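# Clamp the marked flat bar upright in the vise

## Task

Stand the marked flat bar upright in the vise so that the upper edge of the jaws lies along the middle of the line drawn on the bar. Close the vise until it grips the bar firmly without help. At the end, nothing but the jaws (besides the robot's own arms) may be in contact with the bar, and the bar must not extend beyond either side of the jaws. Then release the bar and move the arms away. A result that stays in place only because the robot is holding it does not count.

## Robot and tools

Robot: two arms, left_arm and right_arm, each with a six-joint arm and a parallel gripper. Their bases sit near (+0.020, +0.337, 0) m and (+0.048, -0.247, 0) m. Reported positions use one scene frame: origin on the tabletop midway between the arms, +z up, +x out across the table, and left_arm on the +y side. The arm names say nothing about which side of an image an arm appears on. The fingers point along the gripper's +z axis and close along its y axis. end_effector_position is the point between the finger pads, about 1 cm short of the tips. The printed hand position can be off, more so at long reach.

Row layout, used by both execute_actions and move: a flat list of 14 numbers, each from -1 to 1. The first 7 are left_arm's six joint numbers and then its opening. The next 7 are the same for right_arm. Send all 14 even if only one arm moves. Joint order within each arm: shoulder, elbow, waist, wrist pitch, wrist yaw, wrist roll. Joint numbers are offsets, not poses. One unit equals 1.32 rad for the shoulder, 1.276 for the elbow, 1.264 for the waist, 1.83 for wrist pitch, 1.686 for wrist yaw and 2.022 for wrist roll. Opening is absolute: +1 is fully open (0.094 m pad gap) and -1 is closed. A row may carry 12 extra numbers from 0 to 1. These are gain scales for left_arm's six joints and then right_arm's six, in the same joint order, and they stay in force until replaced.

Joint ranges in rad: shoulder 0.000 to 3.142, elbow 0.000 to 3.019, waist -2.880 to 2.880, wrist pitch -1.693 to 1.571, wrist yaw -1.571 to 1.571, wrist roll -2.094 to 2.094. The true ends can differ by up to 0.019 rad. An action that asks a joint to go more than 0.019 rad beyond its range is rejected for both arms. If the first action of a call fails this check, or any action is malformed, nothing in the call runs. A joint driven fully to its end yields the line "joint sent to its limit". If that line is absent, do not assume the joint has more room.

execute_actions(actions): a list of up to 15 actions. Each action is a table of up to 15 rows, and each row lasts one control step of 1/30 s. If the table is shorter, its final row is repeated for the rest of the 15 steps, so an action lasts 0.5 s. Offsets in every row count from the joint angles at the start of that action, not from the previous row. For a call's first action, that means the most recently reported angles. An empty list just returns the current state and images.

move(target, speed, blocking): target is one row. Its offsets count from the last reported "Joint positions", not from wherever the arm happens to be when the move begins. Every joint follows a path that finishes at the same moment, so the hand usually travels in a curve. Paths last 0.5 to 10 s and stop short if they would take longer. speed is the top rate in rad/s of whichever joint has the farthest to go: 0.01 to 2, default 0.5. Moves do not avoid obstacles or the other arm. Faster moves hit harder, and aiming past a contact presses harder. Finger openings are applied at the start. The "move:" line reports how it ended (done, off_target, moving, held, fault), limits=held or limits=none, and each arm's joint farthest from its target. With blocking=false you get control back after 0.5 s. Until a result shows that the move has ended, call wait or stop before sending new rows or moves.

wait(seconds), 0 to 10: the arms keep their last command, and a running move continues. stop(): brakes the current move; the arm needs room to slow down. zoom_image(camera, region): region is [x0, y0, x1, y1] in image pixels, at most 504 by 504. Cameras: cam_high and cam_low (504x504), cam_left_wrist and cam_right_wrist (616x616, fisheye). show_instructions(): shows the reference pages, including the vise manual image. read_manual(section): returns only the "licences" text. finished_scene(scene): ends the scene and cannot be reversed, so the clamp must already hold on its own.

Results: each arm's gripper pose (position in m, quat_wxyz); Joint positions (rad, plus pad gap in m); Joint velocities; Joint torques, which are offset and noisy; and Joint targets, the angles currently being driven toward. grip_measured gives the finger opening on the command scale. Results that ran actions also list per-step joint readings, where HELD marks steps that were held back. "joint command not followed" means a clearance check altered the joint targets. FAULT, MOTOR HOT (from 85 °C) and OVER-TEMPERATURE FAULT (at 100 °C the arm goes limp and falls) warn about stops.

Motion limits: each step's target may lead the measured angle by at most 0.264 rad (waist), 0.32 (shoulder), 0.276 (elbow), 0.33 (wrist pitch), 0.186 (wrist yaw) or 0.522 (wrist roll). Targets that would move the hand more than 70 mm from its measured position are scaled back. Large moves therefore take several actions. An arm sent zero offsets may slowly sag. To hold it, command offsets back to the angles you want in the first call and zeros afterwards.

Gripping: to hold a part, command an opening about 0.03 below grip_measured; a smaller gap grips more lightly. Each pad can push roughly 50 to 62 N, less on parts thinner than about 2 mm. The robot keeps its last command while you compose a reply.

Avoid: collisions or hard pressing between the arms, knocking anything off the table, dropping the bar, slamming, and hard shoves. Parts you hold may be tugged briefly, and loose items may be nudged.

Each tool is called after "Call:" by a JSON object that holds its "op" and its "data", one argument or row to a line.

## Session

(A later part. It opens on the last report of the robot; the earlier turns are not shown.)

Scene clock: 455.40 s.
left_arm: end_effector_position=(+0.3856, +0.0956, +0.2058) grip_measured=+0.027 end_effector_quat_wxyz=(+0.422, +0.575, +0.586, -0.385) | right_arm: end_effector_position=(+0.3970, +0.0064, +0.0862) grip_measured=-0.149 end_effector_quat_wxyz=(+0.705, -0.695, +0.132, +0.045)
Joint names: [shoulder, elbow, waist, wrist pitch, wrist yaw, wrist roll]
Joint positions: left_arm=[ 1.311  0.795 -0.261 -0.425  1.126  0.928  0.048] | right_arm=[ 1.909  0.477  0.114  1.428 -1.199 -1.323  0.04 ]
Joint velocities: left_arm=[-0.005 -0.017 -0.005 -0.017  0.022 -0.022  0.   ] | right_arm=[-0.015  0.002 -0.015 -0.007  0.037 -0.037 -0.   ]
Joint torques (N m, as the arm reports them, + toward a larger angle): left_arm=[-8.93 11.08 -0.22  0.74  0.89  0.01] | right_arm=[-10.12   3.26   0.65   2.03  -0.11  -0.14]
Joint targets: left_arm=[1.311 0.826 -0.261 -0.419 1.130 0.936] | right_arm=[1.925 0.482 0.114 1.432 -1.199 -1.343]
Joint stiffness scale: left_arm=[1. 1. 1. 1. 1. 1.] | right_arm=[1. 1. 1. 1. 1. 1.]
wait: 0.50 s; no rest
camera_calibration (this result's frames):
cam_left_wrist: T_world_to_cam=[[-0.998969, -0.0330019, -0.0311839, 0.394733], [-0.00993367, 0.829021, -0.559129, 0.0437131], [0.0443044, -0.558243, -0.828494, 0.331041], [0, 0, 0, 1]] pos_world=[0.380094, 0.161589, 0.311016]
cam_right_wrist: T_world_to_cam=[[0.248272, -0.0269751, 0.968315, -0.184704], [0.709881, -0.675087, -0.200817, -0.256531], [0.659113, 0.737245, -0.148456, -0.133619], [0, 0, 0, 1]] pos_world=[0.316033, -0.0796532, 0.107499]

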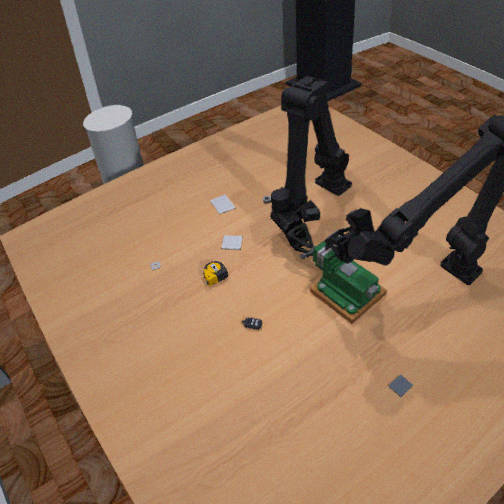

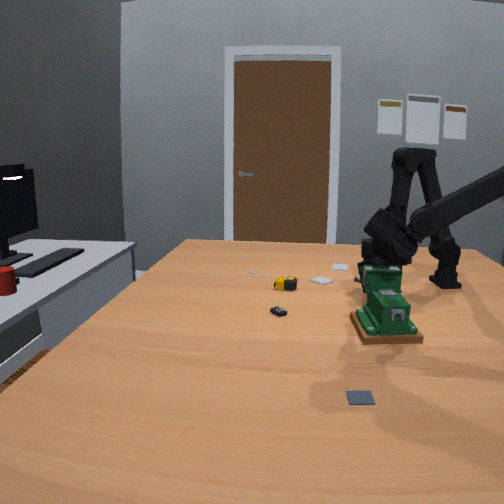

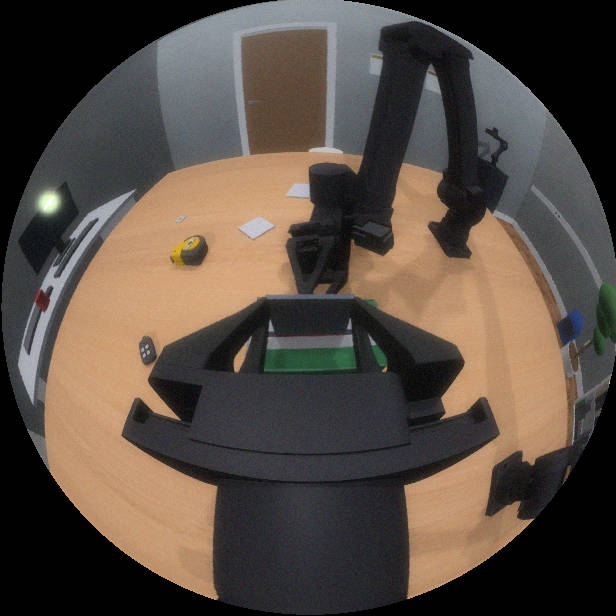

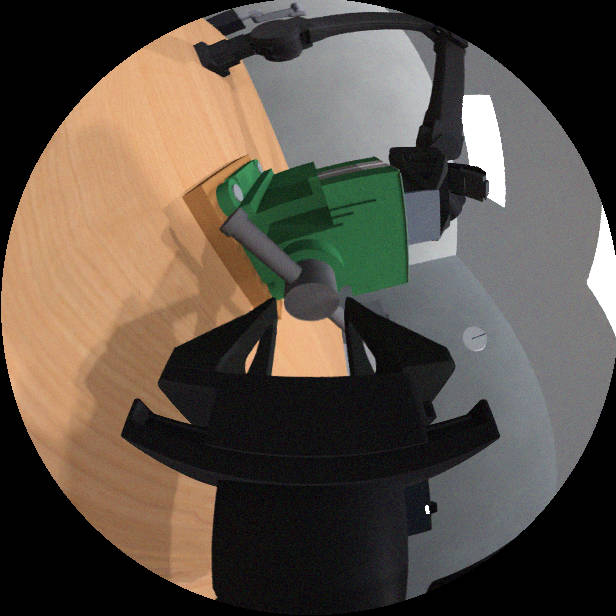

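Call:
{"op": "execute_actions", "data": {
  "actions": [
    [[0,0.025,0,0.003,0.002,0.005,-0.01, 0.012,0.004,0.006,0.002,0.002,-0.015,-0.149],[0,0.025,0,0.003,0.002,0.005,-0.01, 0.012,0.004,0.01,0.002,0.005,-0.021,-0.149],[0,0.025,0,0.003,0.002,0.005,-0.01, 0.012,0.004,0.014,0.002,0.009,-0.021,-0.149],[0,0.025,0,0.003,0.002,0.005,-0.01, 0.012,0.004,0.018,0.002,0.013,-0.021,-0.149],[0,0.025,0,0.003,0.002,0.005,-0.01, 0.012,0.004,0.022,0.002,0.017,-0.021,-0.149],[0,0.025,0,0.003,0.002,0.005,-0.01, 0.012,0.004,0.026,0.002,0.021,-0.021,-0.149],[0,0.025,0,0.003,0.002,0.005,-0.01, 0.012,0.004,0.03,0.002,0.025,-0.021,-0.149],[0,0.025,0,0.003,0.002,0.005,-0.01, 0.012,0.004,0.034,0.002,0.029,-0.021,-0.149],[0,0.025,0,0.003,0.002,0.005,-0.01, 0.012,0.004,0.038,0.002,0.033,-0.021,-0.149],[0,0.025,0,0.003,0.002,0.005,-0.01, 0.012,0.004,0.042,0.002,0.037,-0.021,-0.149],[0,0.025,0,0.003,0.002,0.005,-0.01, 0.012,0.004,0.046,0.002,0.04,-0.021,-0.149],[0,0.025,0,0.003,0.002,0.005,-0.01, 0.012,0.004,0.0495,0.002,0.043,-0.021,-0.149],[0,0.025,0,0.003,0.002,0.005,-0.01, 0.012,0.004,0.0522,0.002,0.0451,-0.021,-0.149]],
    [[0,0.025,0,0.003,0.002,0.005,-0.01, 0.012,0.004,0.006,0.002,0.001,0.0,-0.149],[0,0.025,0,0.003,0.002,0.005,-0.01, 0.012,0.004,0.006,0.002,0.001,0.01,-0.149],[0,0.025,0,0.003,0.002,0.005,-0.01, 0.012,0.004,0.006,0.002,0.001,0.025,-0.149],[0,0.025,0,0.003,0.002,0.005,-0.01, 0.012,0.004,0.006,0.002,0.001,0.04,-0.149],[0,0.025,0,0.003,0.002,0.005,-0.01, 0.012,0.004,0.006,0.002,0.001,0.055,-0.149],[0,0.025,0,0.003,0.002,0.005,-0.01, 0.012,0.004,0.006,0.002,0.001,0.07,-0.149],[0,0.025,0,0.003,0.002,0.005,-0.01, 0.012,0.004,0.006,0.002,0.001,0.085,-0.149],[0,0.025,0,0.003,0.002,0.005,-0.01, 0.012,0.004,0.006,0.002,0.001,0.1,-0.149],[0,0.025,0,0.003,0.002,0.005,-0.01, 0.012,0.004,0.006,0.002,0.001,0.115,-0.149],[0,0.025,0,0.003,0.002,0.005,-0.01, 0.012,0.004,0.006,0.002,0.001,0.13,-0.149],[0,0.025,0,0.003,0.002,0.005,-0.01, 0.012,0.004,0.006,0.002,0.001,0.145,-0.149],[0,0.025,0,0.003,0.002,0.005,-0.01, 0.012,0.004,0.006,0.002,0.001,0.16,-0.149],[0,0.025,0,0.003,0.002,0.005,-0.01, 0.012,0.004,0.006,0.002,0.001,0.175,-0.149],[0,0.025,0,0.003,0.002,0.005,-0.01, 0.012,0.004,0.006,0.002,0.001,0.19,-0.149],[0,0.025,0,0.003,0.002,0.005,-0.01, 0.012,0.004,0.006,0.002,0.001,0.205,-0.149]],
    [[0,0.025,0,0.003,0.002,0.005,-0.01, 0.012,0.004,0.006,0.002,0.001,0.09,-0.149],[0,0.025,0,0.003,0.002,0.005,-0.01, 0.012,0.004,0.006,0.002,0.001,0.105,-0.149],[0,0.025,0,0.003,0.002,0.005,-0.01, 0.012,0.004,0.006,0.002,0.001,0.12,-0.149],[0,0.025,0,0.003,0.002,0.005,-0.01, 0.012,0.004,0.006,0.002,0.001,0.135,-0.149],[0,0.025,0,0.003,0.002,0.005,-0.01, 0.012,0.004,0.006,0.002,0.001,0.15,-0.149],[0,0.025,0,0.003,0.002,0.005,-0.01, 0.012,0.004,0.006,0.002,0.001,0.165,-0.149],[0,0.025,0,0.003,0.002,0.005,-0.01, 0.012,0.004,0.006,0.002,0.001,0.18,-0.149],[0,0.025,0,0.003,0.002,0.005,-0.01, 0.012,0.004,0.006,0.002,0.001,0.195,-0.149],[0,0.025,0,0.003,0.002,0.005,-0.01, 0.012,0.004,0.006,0.002,0.001,0.21,-0.149],[0,0.025,0,0.003,0.002,0.005,-0.01, 0.012,0.004,0.006,0.002,0.001,0.225,-0.149],[0,0.025,0,0.003,0.002,0.005,-0.01, 0.012,0.004,0.006,0.002,0.001,0.24,-0.149],[0,0.025,0,0.003,0.002,0.005,-0.01, 0.012,0.004,0.006,0.002,0.001,0.25,-0.149],[0,0.025,0,0.003,0.002,0.005,-0.01, 0.012,0.004,0.006,0.002,0.001,0.255,-0.149],[0,0.025,0,0.003,0.002,0.005,-0.01, 0.012,0.004,0.006,0.002,0.001,0.255,-0.149],[0,0.025,0,0.003,0.002,0.005,-0.01, 0.012,0.004,0.006,0.002,0.001,0.255,-0.149]]
  ]
}}

Call:
{"op": "wait", "data": {
  "seconds": 0.5
}}

Scene clock: 465.33 s.
left_arm: end_effector_position=(+0.3856, +0.0957, +0.2057) grip_measured=+0.027 end_effector_quat_wxyz=(+0.422, +0.575, +0.586, -0.385) | right_arm: end_effector_position=(+0.3941, +0.0251, +0.0860) grip_measured=-0.149 end_effector_quat_wxyz=(+0.655, -0.613, +0.354, +0.265)
Joint names: [shoulder, elbow, waist, wrist pitch, wrist yaw, wrist roll]
Joint positions: left_arm=[ 1.311  0.795 -0.261 -0.425  1.126  0.928  0.048] | right_arm=[ 1.909  0.477  0.172  1.428 -1.126 -0.667  0.04 ]
Joint velocities: left_arm=[-0.005  0.002  0.005  0.002 -0.007 -0.051 -0.   ] | right_arm=[-0.005 -0.002 -0.005 -0.002  0.037  0.432 -0.001]
Joint torques (N m, as the arm reports them, + toward a larger angle): left_arm=[-8.46 10.7   0.31  0.76  0.84  0.04] | right_arm=[-10.24   3.33   1.19   2.11  -0.01   0.48]
Joint targets: left_arm=[1.311 0.826 -0.261 -0.419 1.129 0.938] | right_arm=[1.925 0.482 0.180 1.432 -1.123 -0.563]
Joint stiffness scale: left_arm=[1. 1. 1. 1. 1. 1.] | right_arm=[1. 1. 1. 1. 1. 1.]
Step readings (joint positions; steps 1 to 15: 1st action; 16 to 30: 2nd action; 31 to 45: 3rd action):
0: left_arm=[1.311 0.795 -0.261 -0.425 1.126 0.928] | right_arm=[1.909 0.477 0.114 1.428 -1.199 -1.328]
1: left_arm=[1.311 0.795 -0.261 -0.425 1.126 0.928] | right_arm=[1.909 0.477 0.114 1.428 -1.199 -1.329]
2: left_arm=[1.311 0.795 -0.261 -0.425 1.126 0.928] | right_arm=[1.909 0.477 0.114 1.428 -1.196 -1.333]
4: left_arm=[1.311 0.795 -0.261 -0.425 1.126 0.928] | right_arm=[1.909 0.477 0.117 1.428 -1.185 -1.339]
8: left_arm=[1.311 0.795 -0.261 -0.425 1.126 0.928] | right_arm=[1.909 0.477 0.135 1.428 -1.158 -1.345]
15: left_arm=[1.311 0.795 -0.261 -0.425 1.126 0.928] | right_arm=[1.909 0.477 0.171 1.428 -1.126 -1.348]
16: left_arm=[1.311 0.795 -0.261 -0.425 1.126 0.928] | right_arm=[1.909 0.477 0.172 1.428 -1.126 -1.348]
17: left_arm=[1.311 0.795 -0.261 -0.425 1.126 0.928] | right_arm=[1.909 0.477 0.172 1.428 -1.126 -1.348]
19: left_arm=[1.311 0.795 -0.261 -0.425 1.126 0.928] | right_arm=[1.909 0.477 0.172 1.428 -1.126 -1.332]
23: left_arm=[1.311 0.795 -0.261 -0.425 1.126 0.928] | right_arm=[1.909 0.477 0.172 1.428 -1.126 -1.257]
30: left_arm=[1.311 0.795 -0.261 -0.425 1.126 0.928] | right_arm=[1.909 0.477 0.172 1.428 -1.125 -1.079]
31: left_arm=[1.311 0.795 -0.261 -0.425 1.126 0.928] | right_arm=[1.909 0.477 0.172 1.428 -1.125 -1.051]
32: left_arm=[1.311 0.795 -0.261 -0.425 1.126 0.928] | right_arm=[1.909 0.477 0.172 1.428 -1.125 -1.023]
34: left_arm=[1.311 0.795 -0.261 -0.425 1.126 0.928] | right_arm=[1.909 0.477 0.172 1.428 -1.125 -0.966]
38: left_arm=[1.311 0.795 -0.261 -0.425 1.126 0.928] | right_arm=[1.909 0.477 0.172 1.428 -1.125 -0.847]
45: Joint positions above
camera_calibration (this result's frames):
cam_left_wrist: T_world_to_cam=[[-0.998959, -0.0332169, -0.0312608, 0.394805], [-0.0100825, 0.829187, -0.558881, 0.0436605], [0.0444853, -0.557984, -0.828659, 0.33095], [0, 0, 0, 1]] pos_world=[0.380112, 0.161576, 0.310987]
cam_right_wrist: T_world_to_cam=[[0.781455, -0.105179, 0.615033, -0.36104], [0.4161, -0.646668, -0.639282, -0.0891193], [0.464961, 0.755485, -0.461577, -0.042506], [0, 0, 0, 1]] pos_world=[0.338983, -0.0634918, 0.14546]

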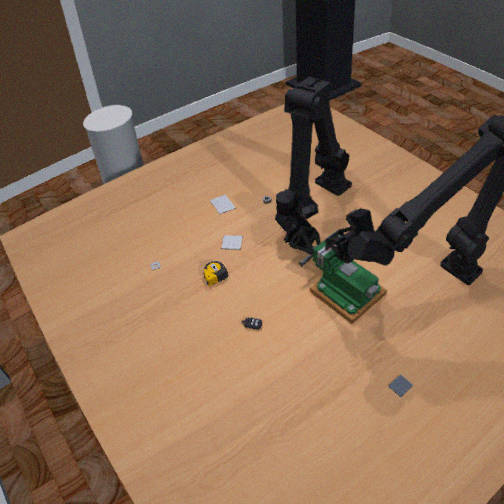

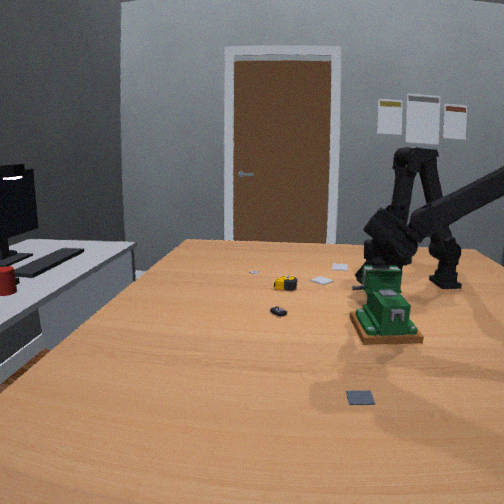

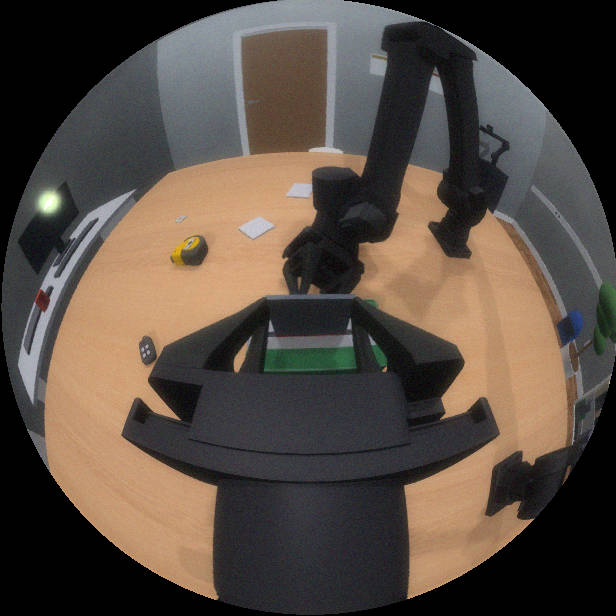

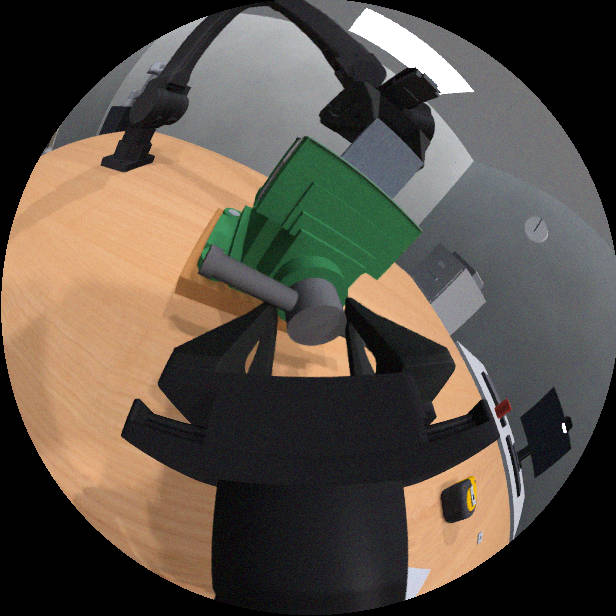

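Scene clock: 465.83 s.
left_arm: end_effector_position=(+0.3856, +0.0957, +0.2057) grip_measured=+0.027 end_effector_quat_wxyz=(+0.422, +0.575, +0.586, -0.385) | right_arm: end_effector_position=(+0.3940, +0.0251, +0.0860) grip_measured=-0.149 end_effector_quat_wxyz=(+0.646, -0.602, +0.372, +0.285)
Joint names: [shoulder, elbow, waist, wrist pitch, wrist yaw, wrist roll]
Joint positions: left_arm=[ 1.311  0.795 -0.261 -0.425  1.126  0.928  0.048] | right_arm=[ 1.909  0.477  0.172  1.428 -1.127 -0.606  0.04 ]
Joint velocities: left_arm=[ 0.005 -0.017 -0.005  0.027  0.007  0.022 -0.001] | right_arm=[-0.005 -0.017 -0.015  0.007 -0.066  0.051  0.001]
Joint torques (N m, as the arm reports them, + toward a larger angle): left_arm=[-9.66 10.7   0.2   0.99  0.87  0.1 ] | right_arm=[-10.23   3.33   1.37   2.11   0.03   0.49]
Joint targets: left_arm=[1.311 0.826 -0.261 -0.419 1.129 0.938] | right_arm=[1.925 0.482 0.180 1.431 -1.123 -0.563]
Joint stiffness scale: left_arm=[1. 1. 1. 1. 1. 1.] | right_arm=[1. 1. 1. 1. 1. 1.]
wait: 0.50 s; no rest
camera_calibration (this result's frames):
cam_left_wrist: T_world_to_cam=[[-0.998959, -0.0332169, -0.0312608, 0.394805], [-0.0100825, 0.829187, -0.558881, 0.0436605], [0.0444853, -0.557984, -0.828659, 0.33095], [0, 0, 0, 1]] pos_world=[0.380112, 0.161576, 0.310987]
cam_right_wrist: T_world_to_cam=[[0.816973, -0.109906, 0.566105, -0.370655], [0.376977, -0.641093, -0.668497, -0.0712986], [0.436398, 0.759553, -0.482324, -0.0295459], [0, 0, 0, 1]] pos_world=[0.342587, -0.0640044, 0.147916]

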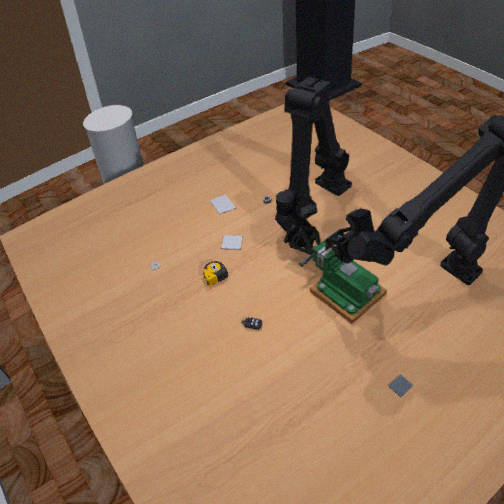

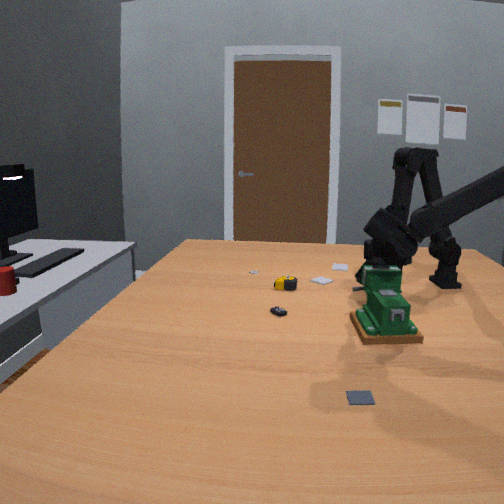

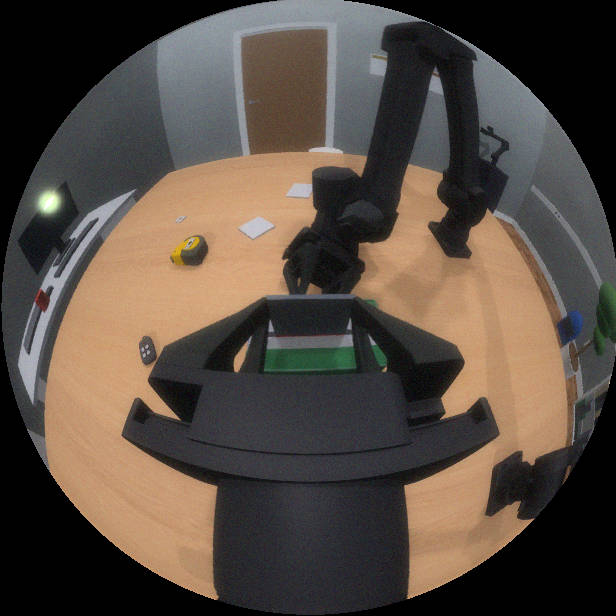

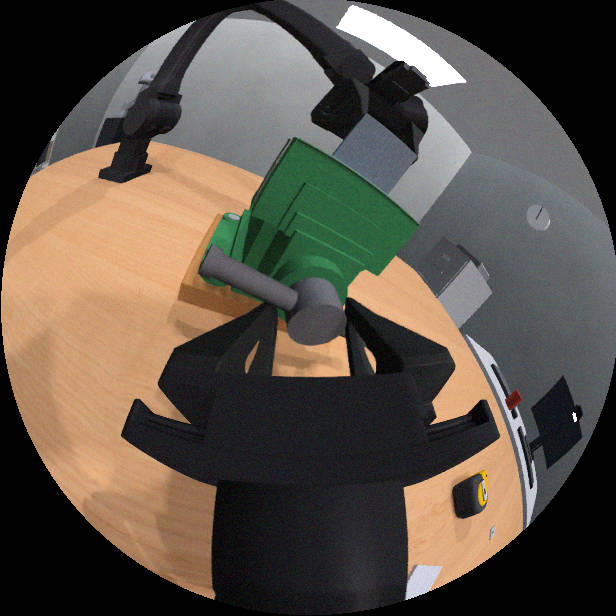

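Call:
{"op": "execute_actions", "data": {
  "actions": [
    [[0,0.025,0,0.003,0.002,0.005,-0.01, 0.012,0.004,0.006,0.002,0.002,0.032,-0.149],[0,0.025,0,0.003,0.002,0.005,-0.01, 0.012,0.004,0.006,0.002,0.002,0.045,-0.149],[0,0.025,0,0.003,0.002,0.005,-0.01, 0.012,0.004,0.006,0.002,0.002,0.06,-0.149],[0,0.025,0,0.003,0.002,0.005,-0.01, 0.012,0.004,0.006,0.002,0.002,0.075,-0.149],[0,0.025,0,0.003,0.002,0.005,-0.01, 0.012,0.004,0.006,0.002,0.002,0.09,-0.149],[0,0.025,0,0.003,0.002,0.005,-0.01, 0.012,0.004,0.006,0.002,0.002,0.105,-0.149],[0,0.025,0,0.003,0.002,0.005,-0.01, 0.012,0.004,0.006,0.002,0.002,0.12,-0.149],[0,0.025,0,0.003,0.002,0.005,-0.01, 0.012,0.004,0.006,0.002,0.002,0.135,-0.149],[0,0.025,0,0.003,0.002,0.005,-0.01, 0.012,0.004,0.006,0.002,0.002,0.15,-0.149],[0,0.025,0,0.003,0.002,0.005,-0.01, 0.012,0.004,0.006,0.002,0.002,0.165,-0.149],[0,0.025,0,0.003,0.002,0.005,-0.01, 0.012,0.004,0.006,0.002,0.002,0.18,-0.149],[0,0.025,0,0.003,0.002,0.005,-0.01, 0.012,0.004,0.006,0.002,0.002,0.195,-0.149],[0,0.025,0,0.003,0.002,0.005,-0.01, 0.012,0.004,0.006,0.002,0.002,0.21,-0.149],[0,0.025,0,0.003,0.002,0.005,-0.01, 0.012,0.004,0.006,0.002,0.002,0.225,-0.149],[0,0.025,0,0.003,0.002,0.005,-0.01, 0.012,0.004,0.006,0.002,0.002,0.24,-0.149]],
    [[0,0.025,0,0.003,0.002,0.005,-0.01, 0.012,0.004,0.006,0.002,0.002,0.095,-0.149],[0,0.025,0,0.003,0.002,0.005,-0.01, 0.012,0.004,0.006,0.002,0.002,0.11,-0.149],[0,0.025,0,0.003,0.002,0.005,-0.01, 0.012,0.004,0.006,0.002,0.002,0.125,-0.149],[0,0.025,0,0.003,0.002,0.005,-0.01, 0.012,0.004,0.006,0.002,0.002,0.14,-0.149],[0,0.025,0,0.003,0.002,0.005,-0.01, 0.012,0.004,0.006,0.002,0.002,0.155,-0.149],[0,0.025,0,0.003,0.002,0.005,-0.01, 0.012,0.004,0.006,0.002,0.002,0.17,-0.149],[0,0.025,0,0.003,0.002,0.005,-0.01, 0.012,0.004,0.006,0.002,0.002,0.185,-0.149],[0,0.025,0,0.003,0.002,0.005,-0.01, 0.012,0.004,0.006,0.002,0.002,0.2,-0.149],[0,0.025,0,0.003,0.002,0.005,-0.01, 0.012,0.004,0.006,0.002,0.002,0.215,-0.149],[0,0.025,0,0.003,0.002,0.005,-0.01, 0.012,0.004,0.006,0.002,0.002,0.23,-0.149],[0,0.025,0,0.003,0.002,0.005,-0.01, 0.012,0.004,0.006,0.002,0.002,0.24,-0.149],[0,0.025,0,0.003,0.002,0.005,-0.01, 0.012,0.004,0.006,0.002,0.002,0.25,-0.149],[0,0.025,0,0.003,0.002,0.005,-0.01, 0.012,0.004,0.006,0.002,0.002,0.255,-0.149],[0,0.025,0,0.003,0.002,0.005,-0.01, 0.012,0.004,0.006,0.002,0.002,0.255,-0.149],[0,0.025,0,0.003,0.002,0.005,-0.01, 0.012,0.004,0.006,0.002,0.002,0.255,-0.149]]
  ]
}}

Call:
{"op": "wait", "data": {
  "seconds": 0.5
}}

Scene clock: 470.87 s.
left_arm: end_effector_position=(+0.3857, +0.0957, +0.2057) grip_measured=+0.027 end_effector_quat_wxyz=(+0.421, +0.575, +0.586, -0.385) | right_arm: end_effector_position=(+0.3942, +0.0250, +0.0864) grip_measured=-0.150 end_effector_quat_wxyz=(+0.502, -0.429, +0.563, +0.497)
Joint names: [shoulder, elbow, waist, wrist pitch, wrist yaw, wrist roll]
Joint positions: left_arm=[ 1.311  0.795 -0.261 -0.425  1.126  0.926  0.048] | right_arm=[ 1.909  0.477  0.172  1.43  -1.126  0.128  0.04 ]
Joint velocities: left_arm=[-0.005  0.017  0.005  0.007 -0.051  0.022 -0.   ] | right_arm=[ 0.005  0.002 -0.005 -0.007  0.022  0.432 -0.   ]
Joint torques (N m, as the arm reports them, + toward a larger angle): left_arm=[-8.96 10.73  0.16  0.64  0.85  0.03] | right_arm=[-10.33   3.4    1.34   2.15   0.     0.43]
Joint targets: left_arm=[1.311 0.826 -0.261 -0.419 1.129 0.938] | right_arm=[1.925 0.482 0.180 1.433 -1.123 0.229]
Joint stiffness scale: left_arm=[1. 1. 1. 1. 1. 1.] | right_arm=[1. 1. 1. 1. 1. 1.]
Step readings (joint positions; steps 1 to 15: 1st action; 16 to 30: 2nd action):
0: left_arm=[1.311 0.795 -0.261 -0.425 1.126 0.928] | right_arm=[1.909 0.477 0.172 1.428 -1.127 -0.604]
1: left_arm=[1.311 0.795 -0.261 -0.425 1.126 0.928] | right_arm=[1.909 0.477 0.172 1.428 -1.127 -0.600]
2: left_arm=[1.311 0.795 -0.261 -0.425 1.126 0.928] | right_arm=[1.909 0.477 0.172 1.428 -1.127 -0.593]
4: left_arm=[1.311 0.795 -0.261 -0.425 1.126 0.928] | right_arm=[1.909 0.477 0.172 1.428 -1.127 -0.566]
8: left_arm=[1.311 0.795 -0.261 -0.425 1.126 0.928] | right_arm=[1.909 0.477 0.172 1.429 -1.127 -0.480]
15: left_arm=[1.311 0.795 -0.261 -0.425 1.126 0.928] | right_arm=[1.909 0.477 0.172 1.430 -1.127 -0.287]
16: left_arm=[1.311 0.795 -0.261 -0.425 1.126 0.928] | right_arm=[1.909 0.477 0.172 1.430 -1.127 -0.258]
17: left_arm=[1.311 0.795 -0.261 -0.425 1.126 0.928] | right_arm=[1.909 0.477 0.172 1.430 -1.127 -0.229]
19: left_arm=[1.311 0.795 -0.261 -0.425 1.126 0.927] | right_arm=[1.909 0.477 0.172 1.430 -1.127 -0.169]
23: left_arm=[1.311 0.795 -0.261 -0.425 1.126 0.927] | right_arm=[1.909 0.477 0.172 1.430 -1.126 -0.049]
30: Joint positions above
camera_calibration (this result's frames):
cam_left_wrist: T_world_to_cam=[[-0.998987, -0.0342313, -0.0291934, 0.394527], [-0.012089, 0.829278, -0.558705, 0.0443467], [0.0433347, -0.557787, -0.828852, 0.331384], [0, 0, 0, 1]] pos_world=[0.380303, 0.161571, 0.310963]
cam_right_wrist: T_world_to_cam=[[0.982234, -0.13522, -0.130122, -0.375448], [-0.184212, -0.562452, -0.806048, 0.159897], [0.0358061, 0.815698, -0.577369, 0.135361], [0, 0, 0, 1]] pos_world=[0.393386, -0.0712471, 0.158184]

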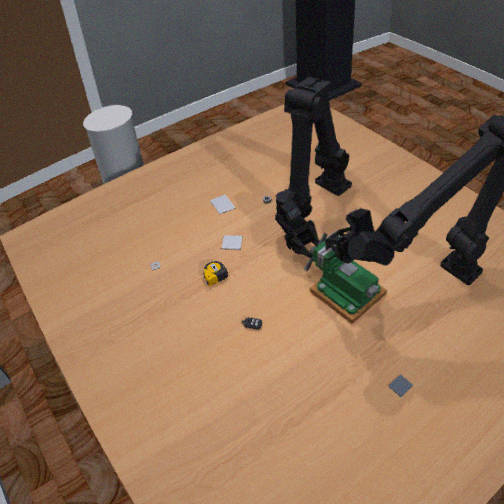

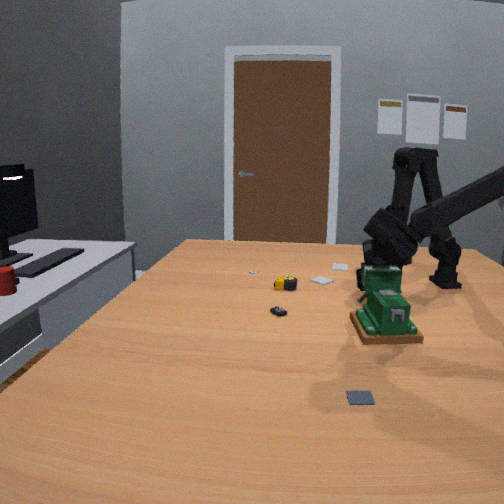

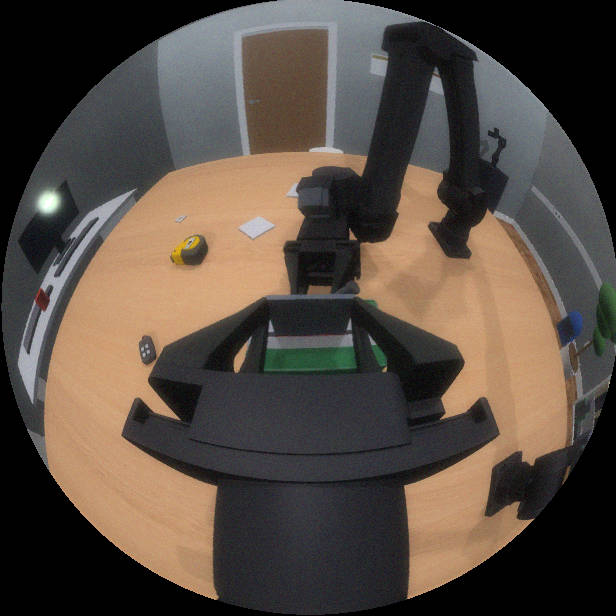

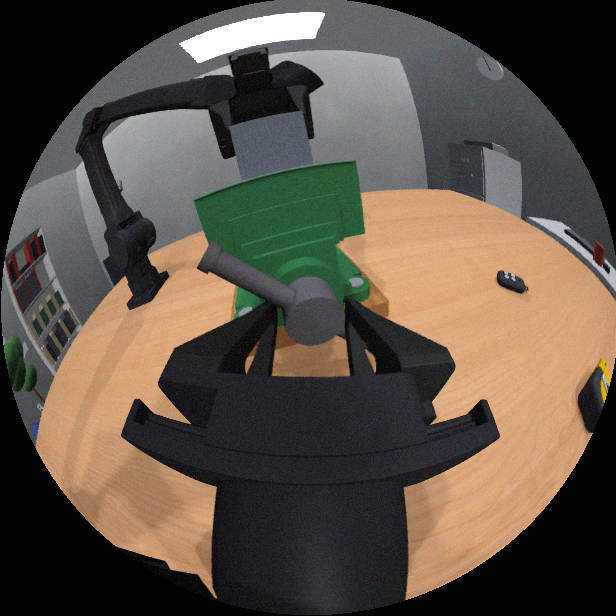

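Scene clock: 471.37 s.
left_arm: end_effector_position=(+0.3857, +0.0957, +0.2057) grip_measured=+0.027 end_effector_quat_wxyz=(+0.421, +0.574, +0.587, -0.385) | right_arm: end_effector_position=(+0.3943, +0.0249, +0.0864) grip_measured=-0.150 end_effector_quat_wxyz=(+0.487, -0.411, +0.576, +0.513)
Joint names: [shoulder, elbow, waist, wrist pitch, wrist yaw, wrist roll]
Joint positions: left_arm=[ 1.311  0.795 -0.261 -0.425  1.126  0.926  0.048] | right_arm=[ 1.909  0.477  0.172  1.43  -1.125  0.19   0.04 ]
Joint velocities: left_arm=[-0.015 -0.007  0.005 -0.007 -0.066 -0.007  0.   ] | right_arm=[-0.005  0.007 -0.005 -0.002  0.037 -0.037 -0.   ]
Joint torques (N m, as the arm reports them, + toward a larger angle): left_arm=[-9.08 10.74 -0.43  0.72  0.93  0.09] | right_arm=[-10.31   3.41   1.39   2.16   0.     0.33]
Joint targets: left_arm=[1.311 0.826 -0.261 -0.419 1.129 0.938] | right_arm=[1.925 0.482 0.180 1.433 -1.123 0.229]
Joint stiffness scale: left_arm=[1. 1. 1. 1. 1. 1.] | right_arm=[1. 1. 1. 1. 1. 1.]
wait: 0.50 s; no rest
camera_calibration (this result's frames):
cam_left_wrist: T_world_to_cam=[[-0.998993, -0.0343646, -0.028836, 0.394469], [-0.0123986, 0.829265, -0.558717, 0.0444698], [0.0431128, -0.557797, -0.828857, 0.331472], [0, 0, 0, 1]] pos_world=[0.380332, 0.161573, 0.310963]
cam_right_wrist: T_world_to_cam=[[0.972415, -0.134278, -0.190733, -0.36643], [-0.233256, -0.555514, -0.79812, 0.178384], [0.00121475, 0.820594, -0.571511, 0.148377], [0, 0, 0, 1]] pos_world=[0.397751, -0.0718661, 0.15728]

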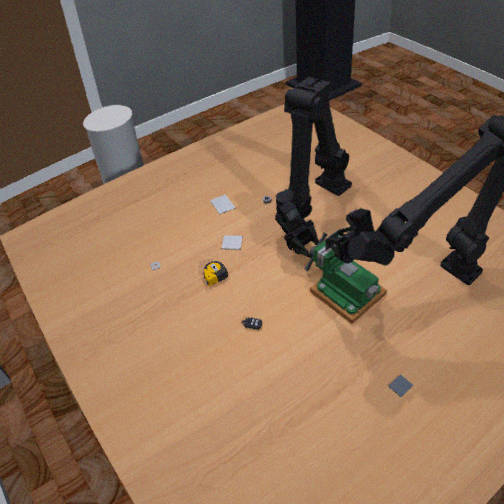

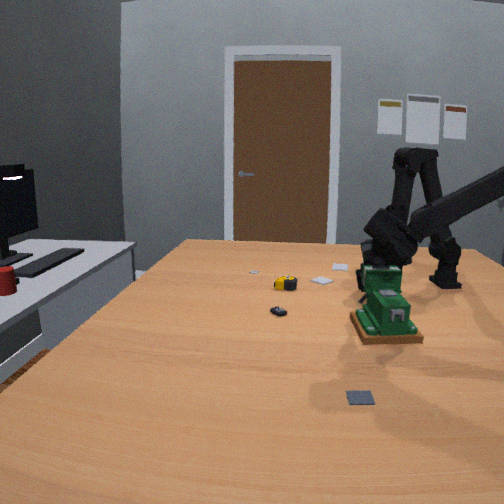

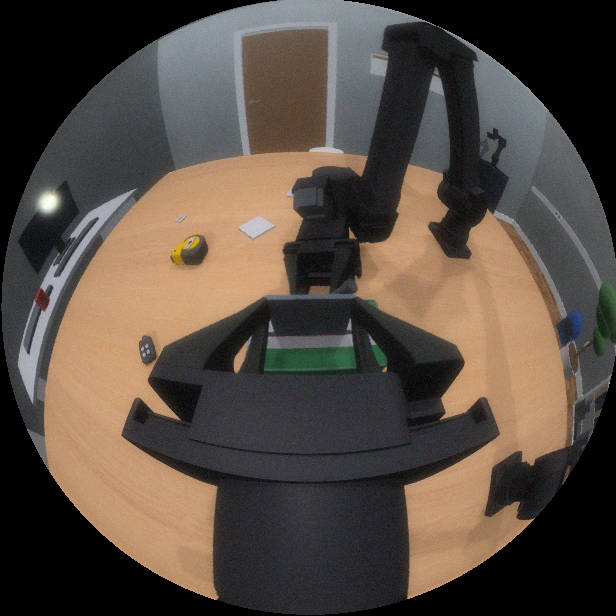

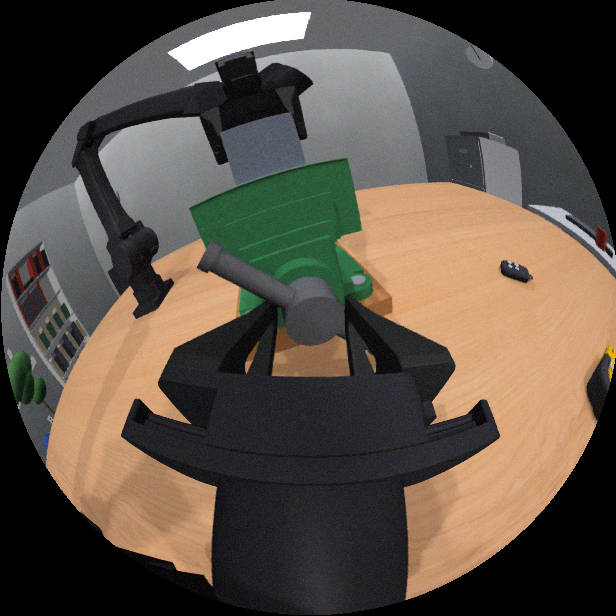

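Call:
{"op": "zoom_image", "data": {
  "camera": "cam_left_wrist",
  "region": [245, 300, 375, 360]
}}

Call:
{"op": "zoom_image", "data": {
  "camera": "cam_right_wrist",
  "region": [190, 100, 350, 220]
}}

Region (245, 300, 375, 360) of cam_left_wrist's 616x616 image, scaled by 3.877, with more detail than that image has; it fills the top 233 rows of this view, and the rest is white.

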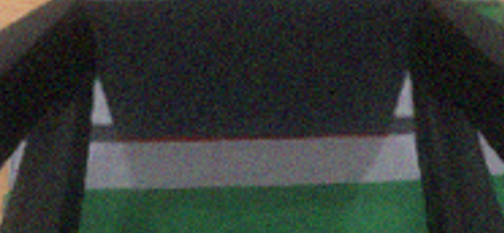

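Region (190, 100, 350, 220) of cam_right_wrist's 616x616 image, scaled by 3.150, with more detail than that image has; it fills the top 378 rows of this view, and the rest is white.

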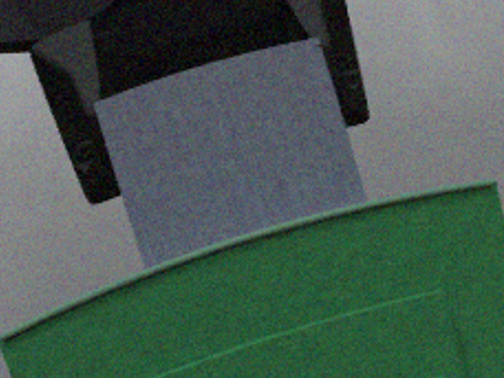

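Call:
{"op": "execute_actions", "data": {
  "actions": [
    [[0,0.025,0,0.003,0.002,0.009,-0.01, 0.012,0.004,0.006,0,0.001,0.03,-0.149],[0,0.025,0,0.003,0.002,0.009,-0.01, 0.012,0.004,0.006,0,0.001,0.045,-0.149],[0,0.025,0,0.003,0.002,0.009,-0.01, 0.012,0.004,0.006,0,0.001,0.06,-0.149],[0,0.025,0,0.003,0.002,0.009,-0.01, 0.012,0.004,0.006,0,0.001,0.075,-0.149],[0,0.025,0,0.003,0.002,0.009,-0.01, 0.012,0.004,0.006,0,0.001,0.09,-0.149],[0,0.025,0,0.003,0.002,0.009,-0.01, 0.012,0.004,0.006,0,0.001,0.105,-0.149],[0,0.025,0,0.003,0.002,0.009,-0.01, 0.012,0.004,0.006,0,0.001,0.12,-0.149],[0,0.025,0,0.003,0.002,0.009,-0.01, 0.012,0.004,0.006,0,0.001,0.135,-0.149],[0,0.025,0,0.003,0.002,0.009,-0.01, 0.012,0.004,0.006,0,0.001,0.15,-0.149],[0,0.025,0,0.003,0.002,0.009,-0.01, 0.012,0.004,0.006,0,0.001,0.165,-0.149],[0,0.025,0,0.003,0.002,0.009,-0.01, 0.012,0.004,0.006,0,0.001,0.18,-0.149],[0,0.025,0,0.003,0.002,0.009,-0.01, 0.012,0.004,0.006,0,0.001,0.195,-0.149],[0,0.025,0,0.003,0.002,0.009,-0.01, 0.012,0.004,0.006,0,0.001,0.21,-0.149],[0,0.025,0,0.003,0.002,0.009,-0.01, 0.012,0.004,0.006,0,0.001,0.225,-0.149],[0,0.025,0,0.003,0.002,0.009,-0.01, 0.012,0.004,0.006,0,0.001,0.24,-0.149]],
    [[0,0.025,0,0.003,0.002,0.007,-0.01, 0.012,0.004,0.006,0,0.001,0.095,-0.149],[0,0.025,0,0.003,0.002,0.007,-0.01, 0.012,0.004,0.006,0,0.001,0.11,-0.149],[0,0.025,0,0.003,0.002,0.007,-0.01, 0.012,0.004,0.006,0,0.001,0.125,-0.149],[0,0.025,0,0.003,0.002,0.007,-0.01, 0.012,0.004,0.006,0,0.001,0.14,-0.149],[0,0.025,0,0.003,0.002,0.007,-0.01, 0.012,0.004,0.006,0,0.001,0.155,-0.149],[0,0.025,0,0.003,0.002,0.007,-0.01, 0.012,0.004,0.006,0,0.001,0.17,-0.149],[0,0.025,0,0.003,0.002,0.007,-0.01, 0.012,0.004,0.006,0,0.001,0.185,-0.149],[0,0.025,0,0.003,0.002,0.007,-0.01, 0.012,0.004,0.006,0,0.001,0.2,-0.149],[0,0.025,0,0.003,0.002,0.007,-0.01, 0.012,0.004,0.006,0,0.001,0.215,-0.149],[0,0.025,0,0.003,0.002,0.007,-0.01, 0.012,0.004,0.006,0,0.001,0.23,-0.149],[0,0.025,0,0.003,0.002,0.007,-0.01, 0.012,0.004,0.006,0,0.001,0.24,-0.149],[0,0.025,0,0.003,0.002,0.007,-0.01, 0.012,0.004,0.006,0,0.001,0.25,-0.149],[0,0.025,0,0.003,0.002,0.007,-0.01, 0.012,0.004,0.006,0,0.001,0.255,-0.149],[0,0.025,0,0.003,0.002,0.007,-0.01, 0.012,0.004,0.006,0,0.001,0.255,-0.149],[0,0.025,0,0.003,0.002,0.007,-0.01, 0.012,0.004,0.006,0,0.001,0.255,-0.149]]
  ]
}}

Call:
{"op": "wait", "data": {
  "seconds": 0.5
}}

Scene clock: 476.97 s.
left_arm: end_effector_position=(+0.3858, +0.0958, +0.2056) grip_measured=+0.027 end_effector_quat_wxyz=(+0.421, +0.574, +0.587, -0.385) | right_arm: end_effector_position=(+0.3946, +0.0249, +0.0864) grip_measured=-0.149 end_effector_quat_wxyz=(+0.270, -0.176, +0.685, +0.653)
Joint names: [shoulder, elbow, waist, wrist pitch, wrist yaw, wrist roll]
Joint positions: left_arm=[ 1.311  0.795 -0.261 -0.425  1.125  0.924  0.048] | right_arm=[ 1.909  0.477  0.172  1.43  -1.124  0.925  0.04 ]
Joint velocities: left_arm=[-0.015 -0.022  0.005 -0.012  0.081  0.007 -0.001] | right_arm=[ 0.005  0.012 -0.015 -0.002  0.022  0.374 -0.001]
Joint torques (N m, as the arm reports them, + toward a larger angle): left_arm=[-10.18  11.06   0.26   0.73   0.84   0.1 ] | right_arm=[-10.4    3.44   1.35   2.08  -0.09   0.3 ]
Joint targets: left_arm=[1.311 0.826 -0.261 -0.419 1.129 0.940] | right_arm=[1.925 0.482 0.180 1.430 -1.123 1.028]
Joint stiffness scale: left_arm=[1. 1. 1. 1. 1. 1.] | right_arm=[1. 1. 1. 1. 1. 1.]
Step readings (joint positions; steps 1 to 15: 1st action; 16 to 30: 2nd action):
0: left_arm=[1.311 0.795 -0.261 -0.425 1.126 0.926] | right_arm=[1.909 0.477 0.172 1.430 -1.125 0.192]
1: left_arm=[1.311 0.795 -0.261 -0.425 1.126 0.926] | right_arm=[1.909 0.477 0.172 1.430 -1.125 0.195]
2: left_arm=[1.311 0.795 -0.261 -0.425 1.126 0.926] | right_arm=[1.909 0.477 0.172 1.430 -1.125 0.203]
4: left_arm=[1.311 0.795 -0.261 -0.425 1.126 0.926] | right_arm=[1.909 0.477 0.172 1.430 -1.125 0.232]
8: left_arm=[1.311 0.795 -0.261 -0.425 1.126 0.926] | right_arm=[1.909 0.477 0.172 1.430 -1.125 0.319]
15: left_arm=[1.311 0.795 -0.261 -0.425 1.126 0.926] | right_arm=[1.909 0.477 0.172 1.430 -1.125 0.512]
16: left_arm=[1.311 0.795 -0.261 -0.425 1.126 0.926] | right_arm=[1.909 0.477 0.172 1.430 -1.124 0.541]
17: left_arm=[1.311 0.795 -0.261 -0.425 1.126 0.926] | right_arm=[1.909 0.477 0.172 1.430 -1.124 0.571]
19: left_arm=[1.311 0.795 -0.261 -0.425 1.126 0.925] | right_arm=[1.909 0.477 0.172 1.430 -1.124 0.630]
23: left_arm=[1.311 0.795 -0.261 -0.425 1.125 0.925] | right_arm=[1.909 0.477 0.172 1.430 -1.124 0.749]
30: Joint positions above
camera_calibration (this result's frames):
cam_left_wrist: T_world_to_cam=[[-0.998987, -0.0353613, -0.0278413, 0.394493], [-0.0137928, 0.829387, -0.558504, 0.0447945], [0.0428406, -0.557554, -0.829035, 0.331634], [0, 0, 0, 1]] pos_world=[0.380504, 0.161701, 0.310937]
cam_right_wrist: T_world_to_cam=[[0.594208, -0.0826201, -0.800057, -0.166131], [-0.725255, -0.485094, -0.488558, 0.344057], [-0.347738, 0.87055, -0.348167, 0.265555], [0, 0, 0, 1]] pos_world=[0.440589, -0.0780053, 0.127635]

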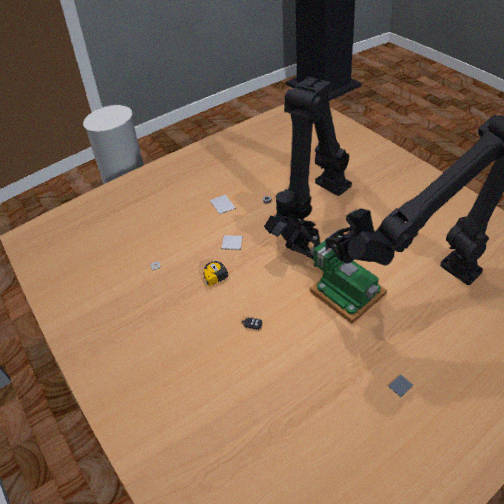

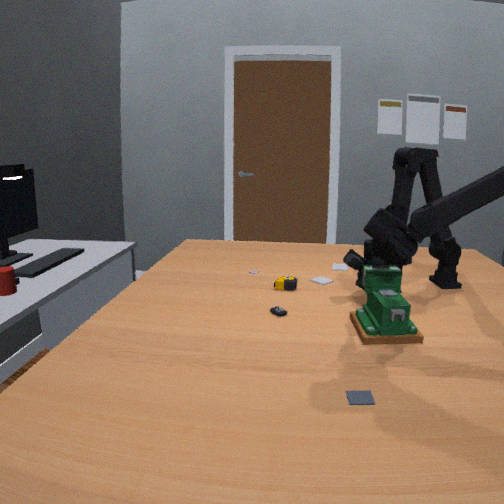

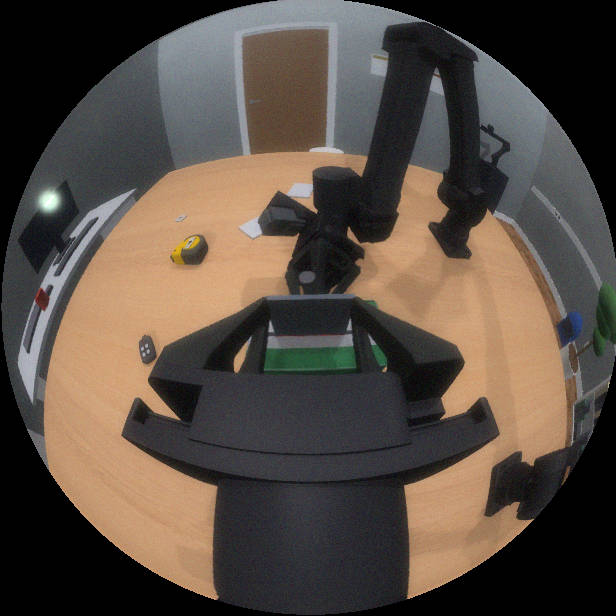

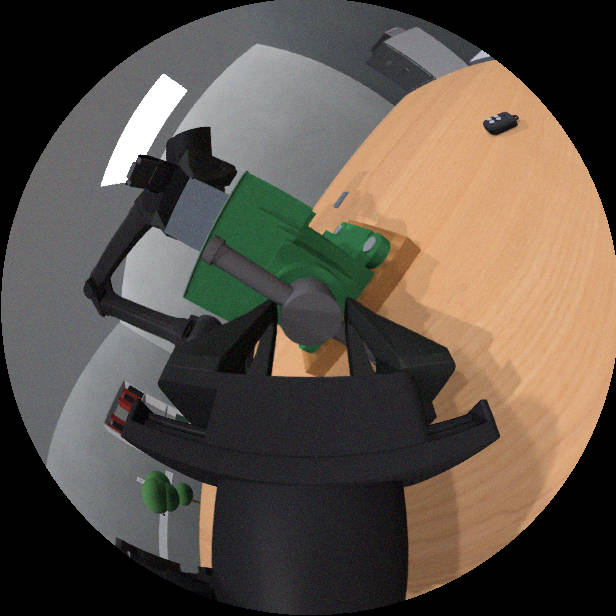

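Scene clock: 477.47 s.
left_arm: end_effector_position=(+0.3858, +0.0958, +0.2056) grip_measured=+0.027 end_effector_quat_wxyz=(+0.421, +0.574, +0.587, -0.385) | right_arm: end_effector_position=(+0.3946, +0.0249, +0.0864) grip_measured=-0.149 end_effector_quat_wxyz=(+0.250, -0.155, +0.690, +0.661)
Joint names: [shoulder, elbow, waist, wrist pitch, wrist yaw, wrist roll]
Joint positions: left_arm=[ 1.311  0.795 -0.261 -0.425  1.125  0.924  0.048] | right_arm=[ 1.909  0.477  0.172  1.43  -1.124  0.987  0.04 ]
Joint velocities: left_arm=[-0.005  0.012 -0.024 -0.002  0.022 -0.007  0.001] | right_arm=[-0.005 -0.007 -0.005  0.002  0.007 -0.095  0.001]
Joint torques (N m, as the arm reports them, + toward a larger angle): left_arm=[-8.98 10.74  0.32  0.68  0.92  0.12] | right_arm=[-10.38   3.45   1.39   2.1   -0.07   0.31]
Joint targets: left_arm=[1.311 0.826 -0.261 -0.419 1.129 0.940] | right_arm=[1.925 0.482 0.180 1.430 -1.123 1.028]
Joint stiffness scale: left_arm=[1. 1. 1. 1. 1. 1.] | right_arm=[1. 1. 1. 1. 1. 1.]
wait: 0.50 s; no rest
camera_calibration (this result's frames):
cam_left_wrist: T_world_to_cam=[[-0.998987, -0.0353613, -0.0278413, 0.394493], [-0.0137928, 0.829387, -0.558504, 0.0447945], [0.0428406, -0.557554, -0.829035, 0.331634], [0, 0, 0, 1]] pos_world=[0.380504, 0.161701, 0.310937]
cam_right_wrist: T_world_to_cam=[[0.543834, -0.0754963, -0.83579, -0.143347], [-0.754097, -0.480958, -0.447233, 0.351764], [-0.368216, 0.873487, -0.318493, 0.270999], [0, 0, 0, 1]] pos_world=[0.443007, -0.0783525, 0.123824]

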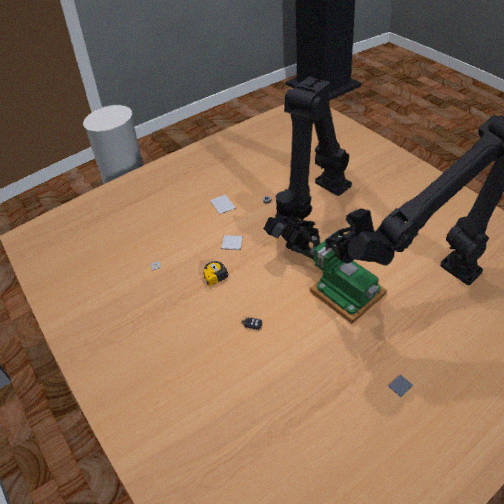

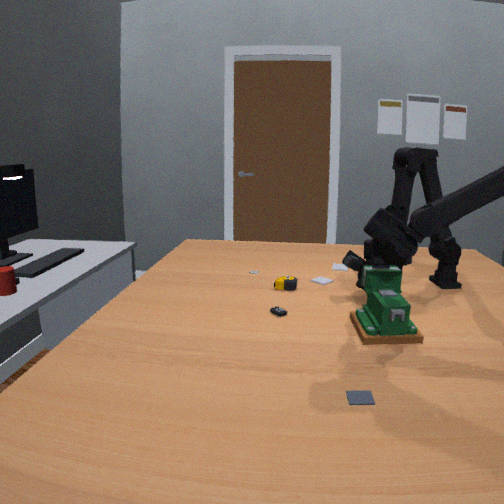

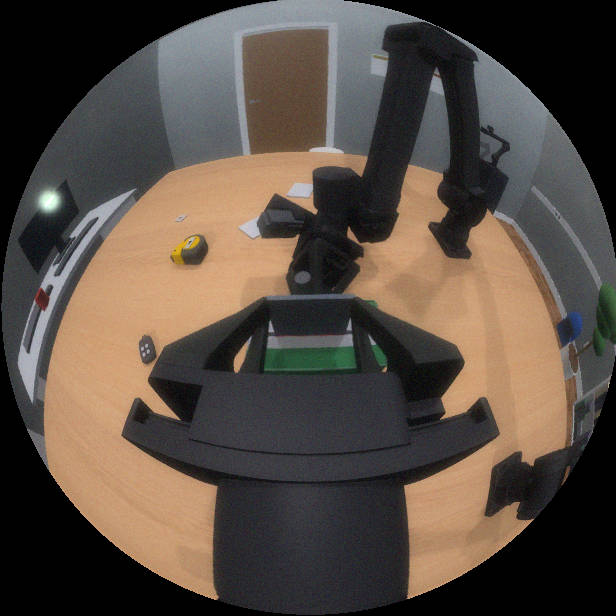

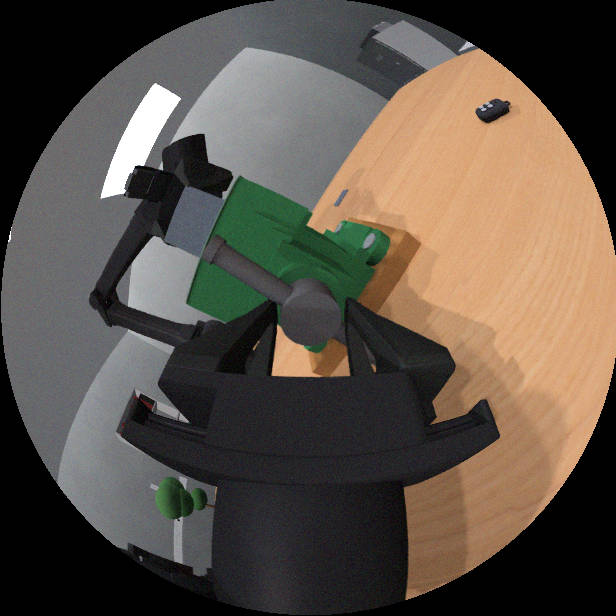

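Call:
{"op": "zoom_image", "data": {
  "camera": "cam_left_wrist",
  "region": [245, 300, 375, 360]
}}

Call:
{"op": "zoom_image", "data": {
  "camera": "cam_high",
  "region": [290, 200, 400, 310]
}}

Region (245, 300, 375, 360) of cam_left_wrist's 616x616 image, scaled by 3.877, with more detail than that image has; it fills the top 233 rows of this view, and the rest is white.

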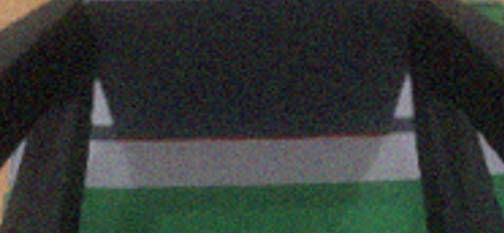

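Region (290, 200, 400, 310) of cam_high's 504x504 image, scaled by 4.582, with more detail than that image has.

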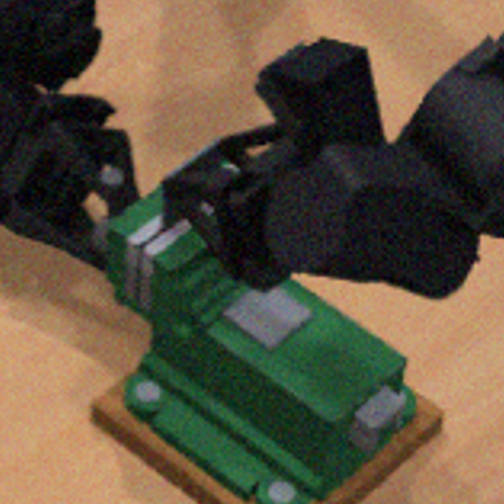

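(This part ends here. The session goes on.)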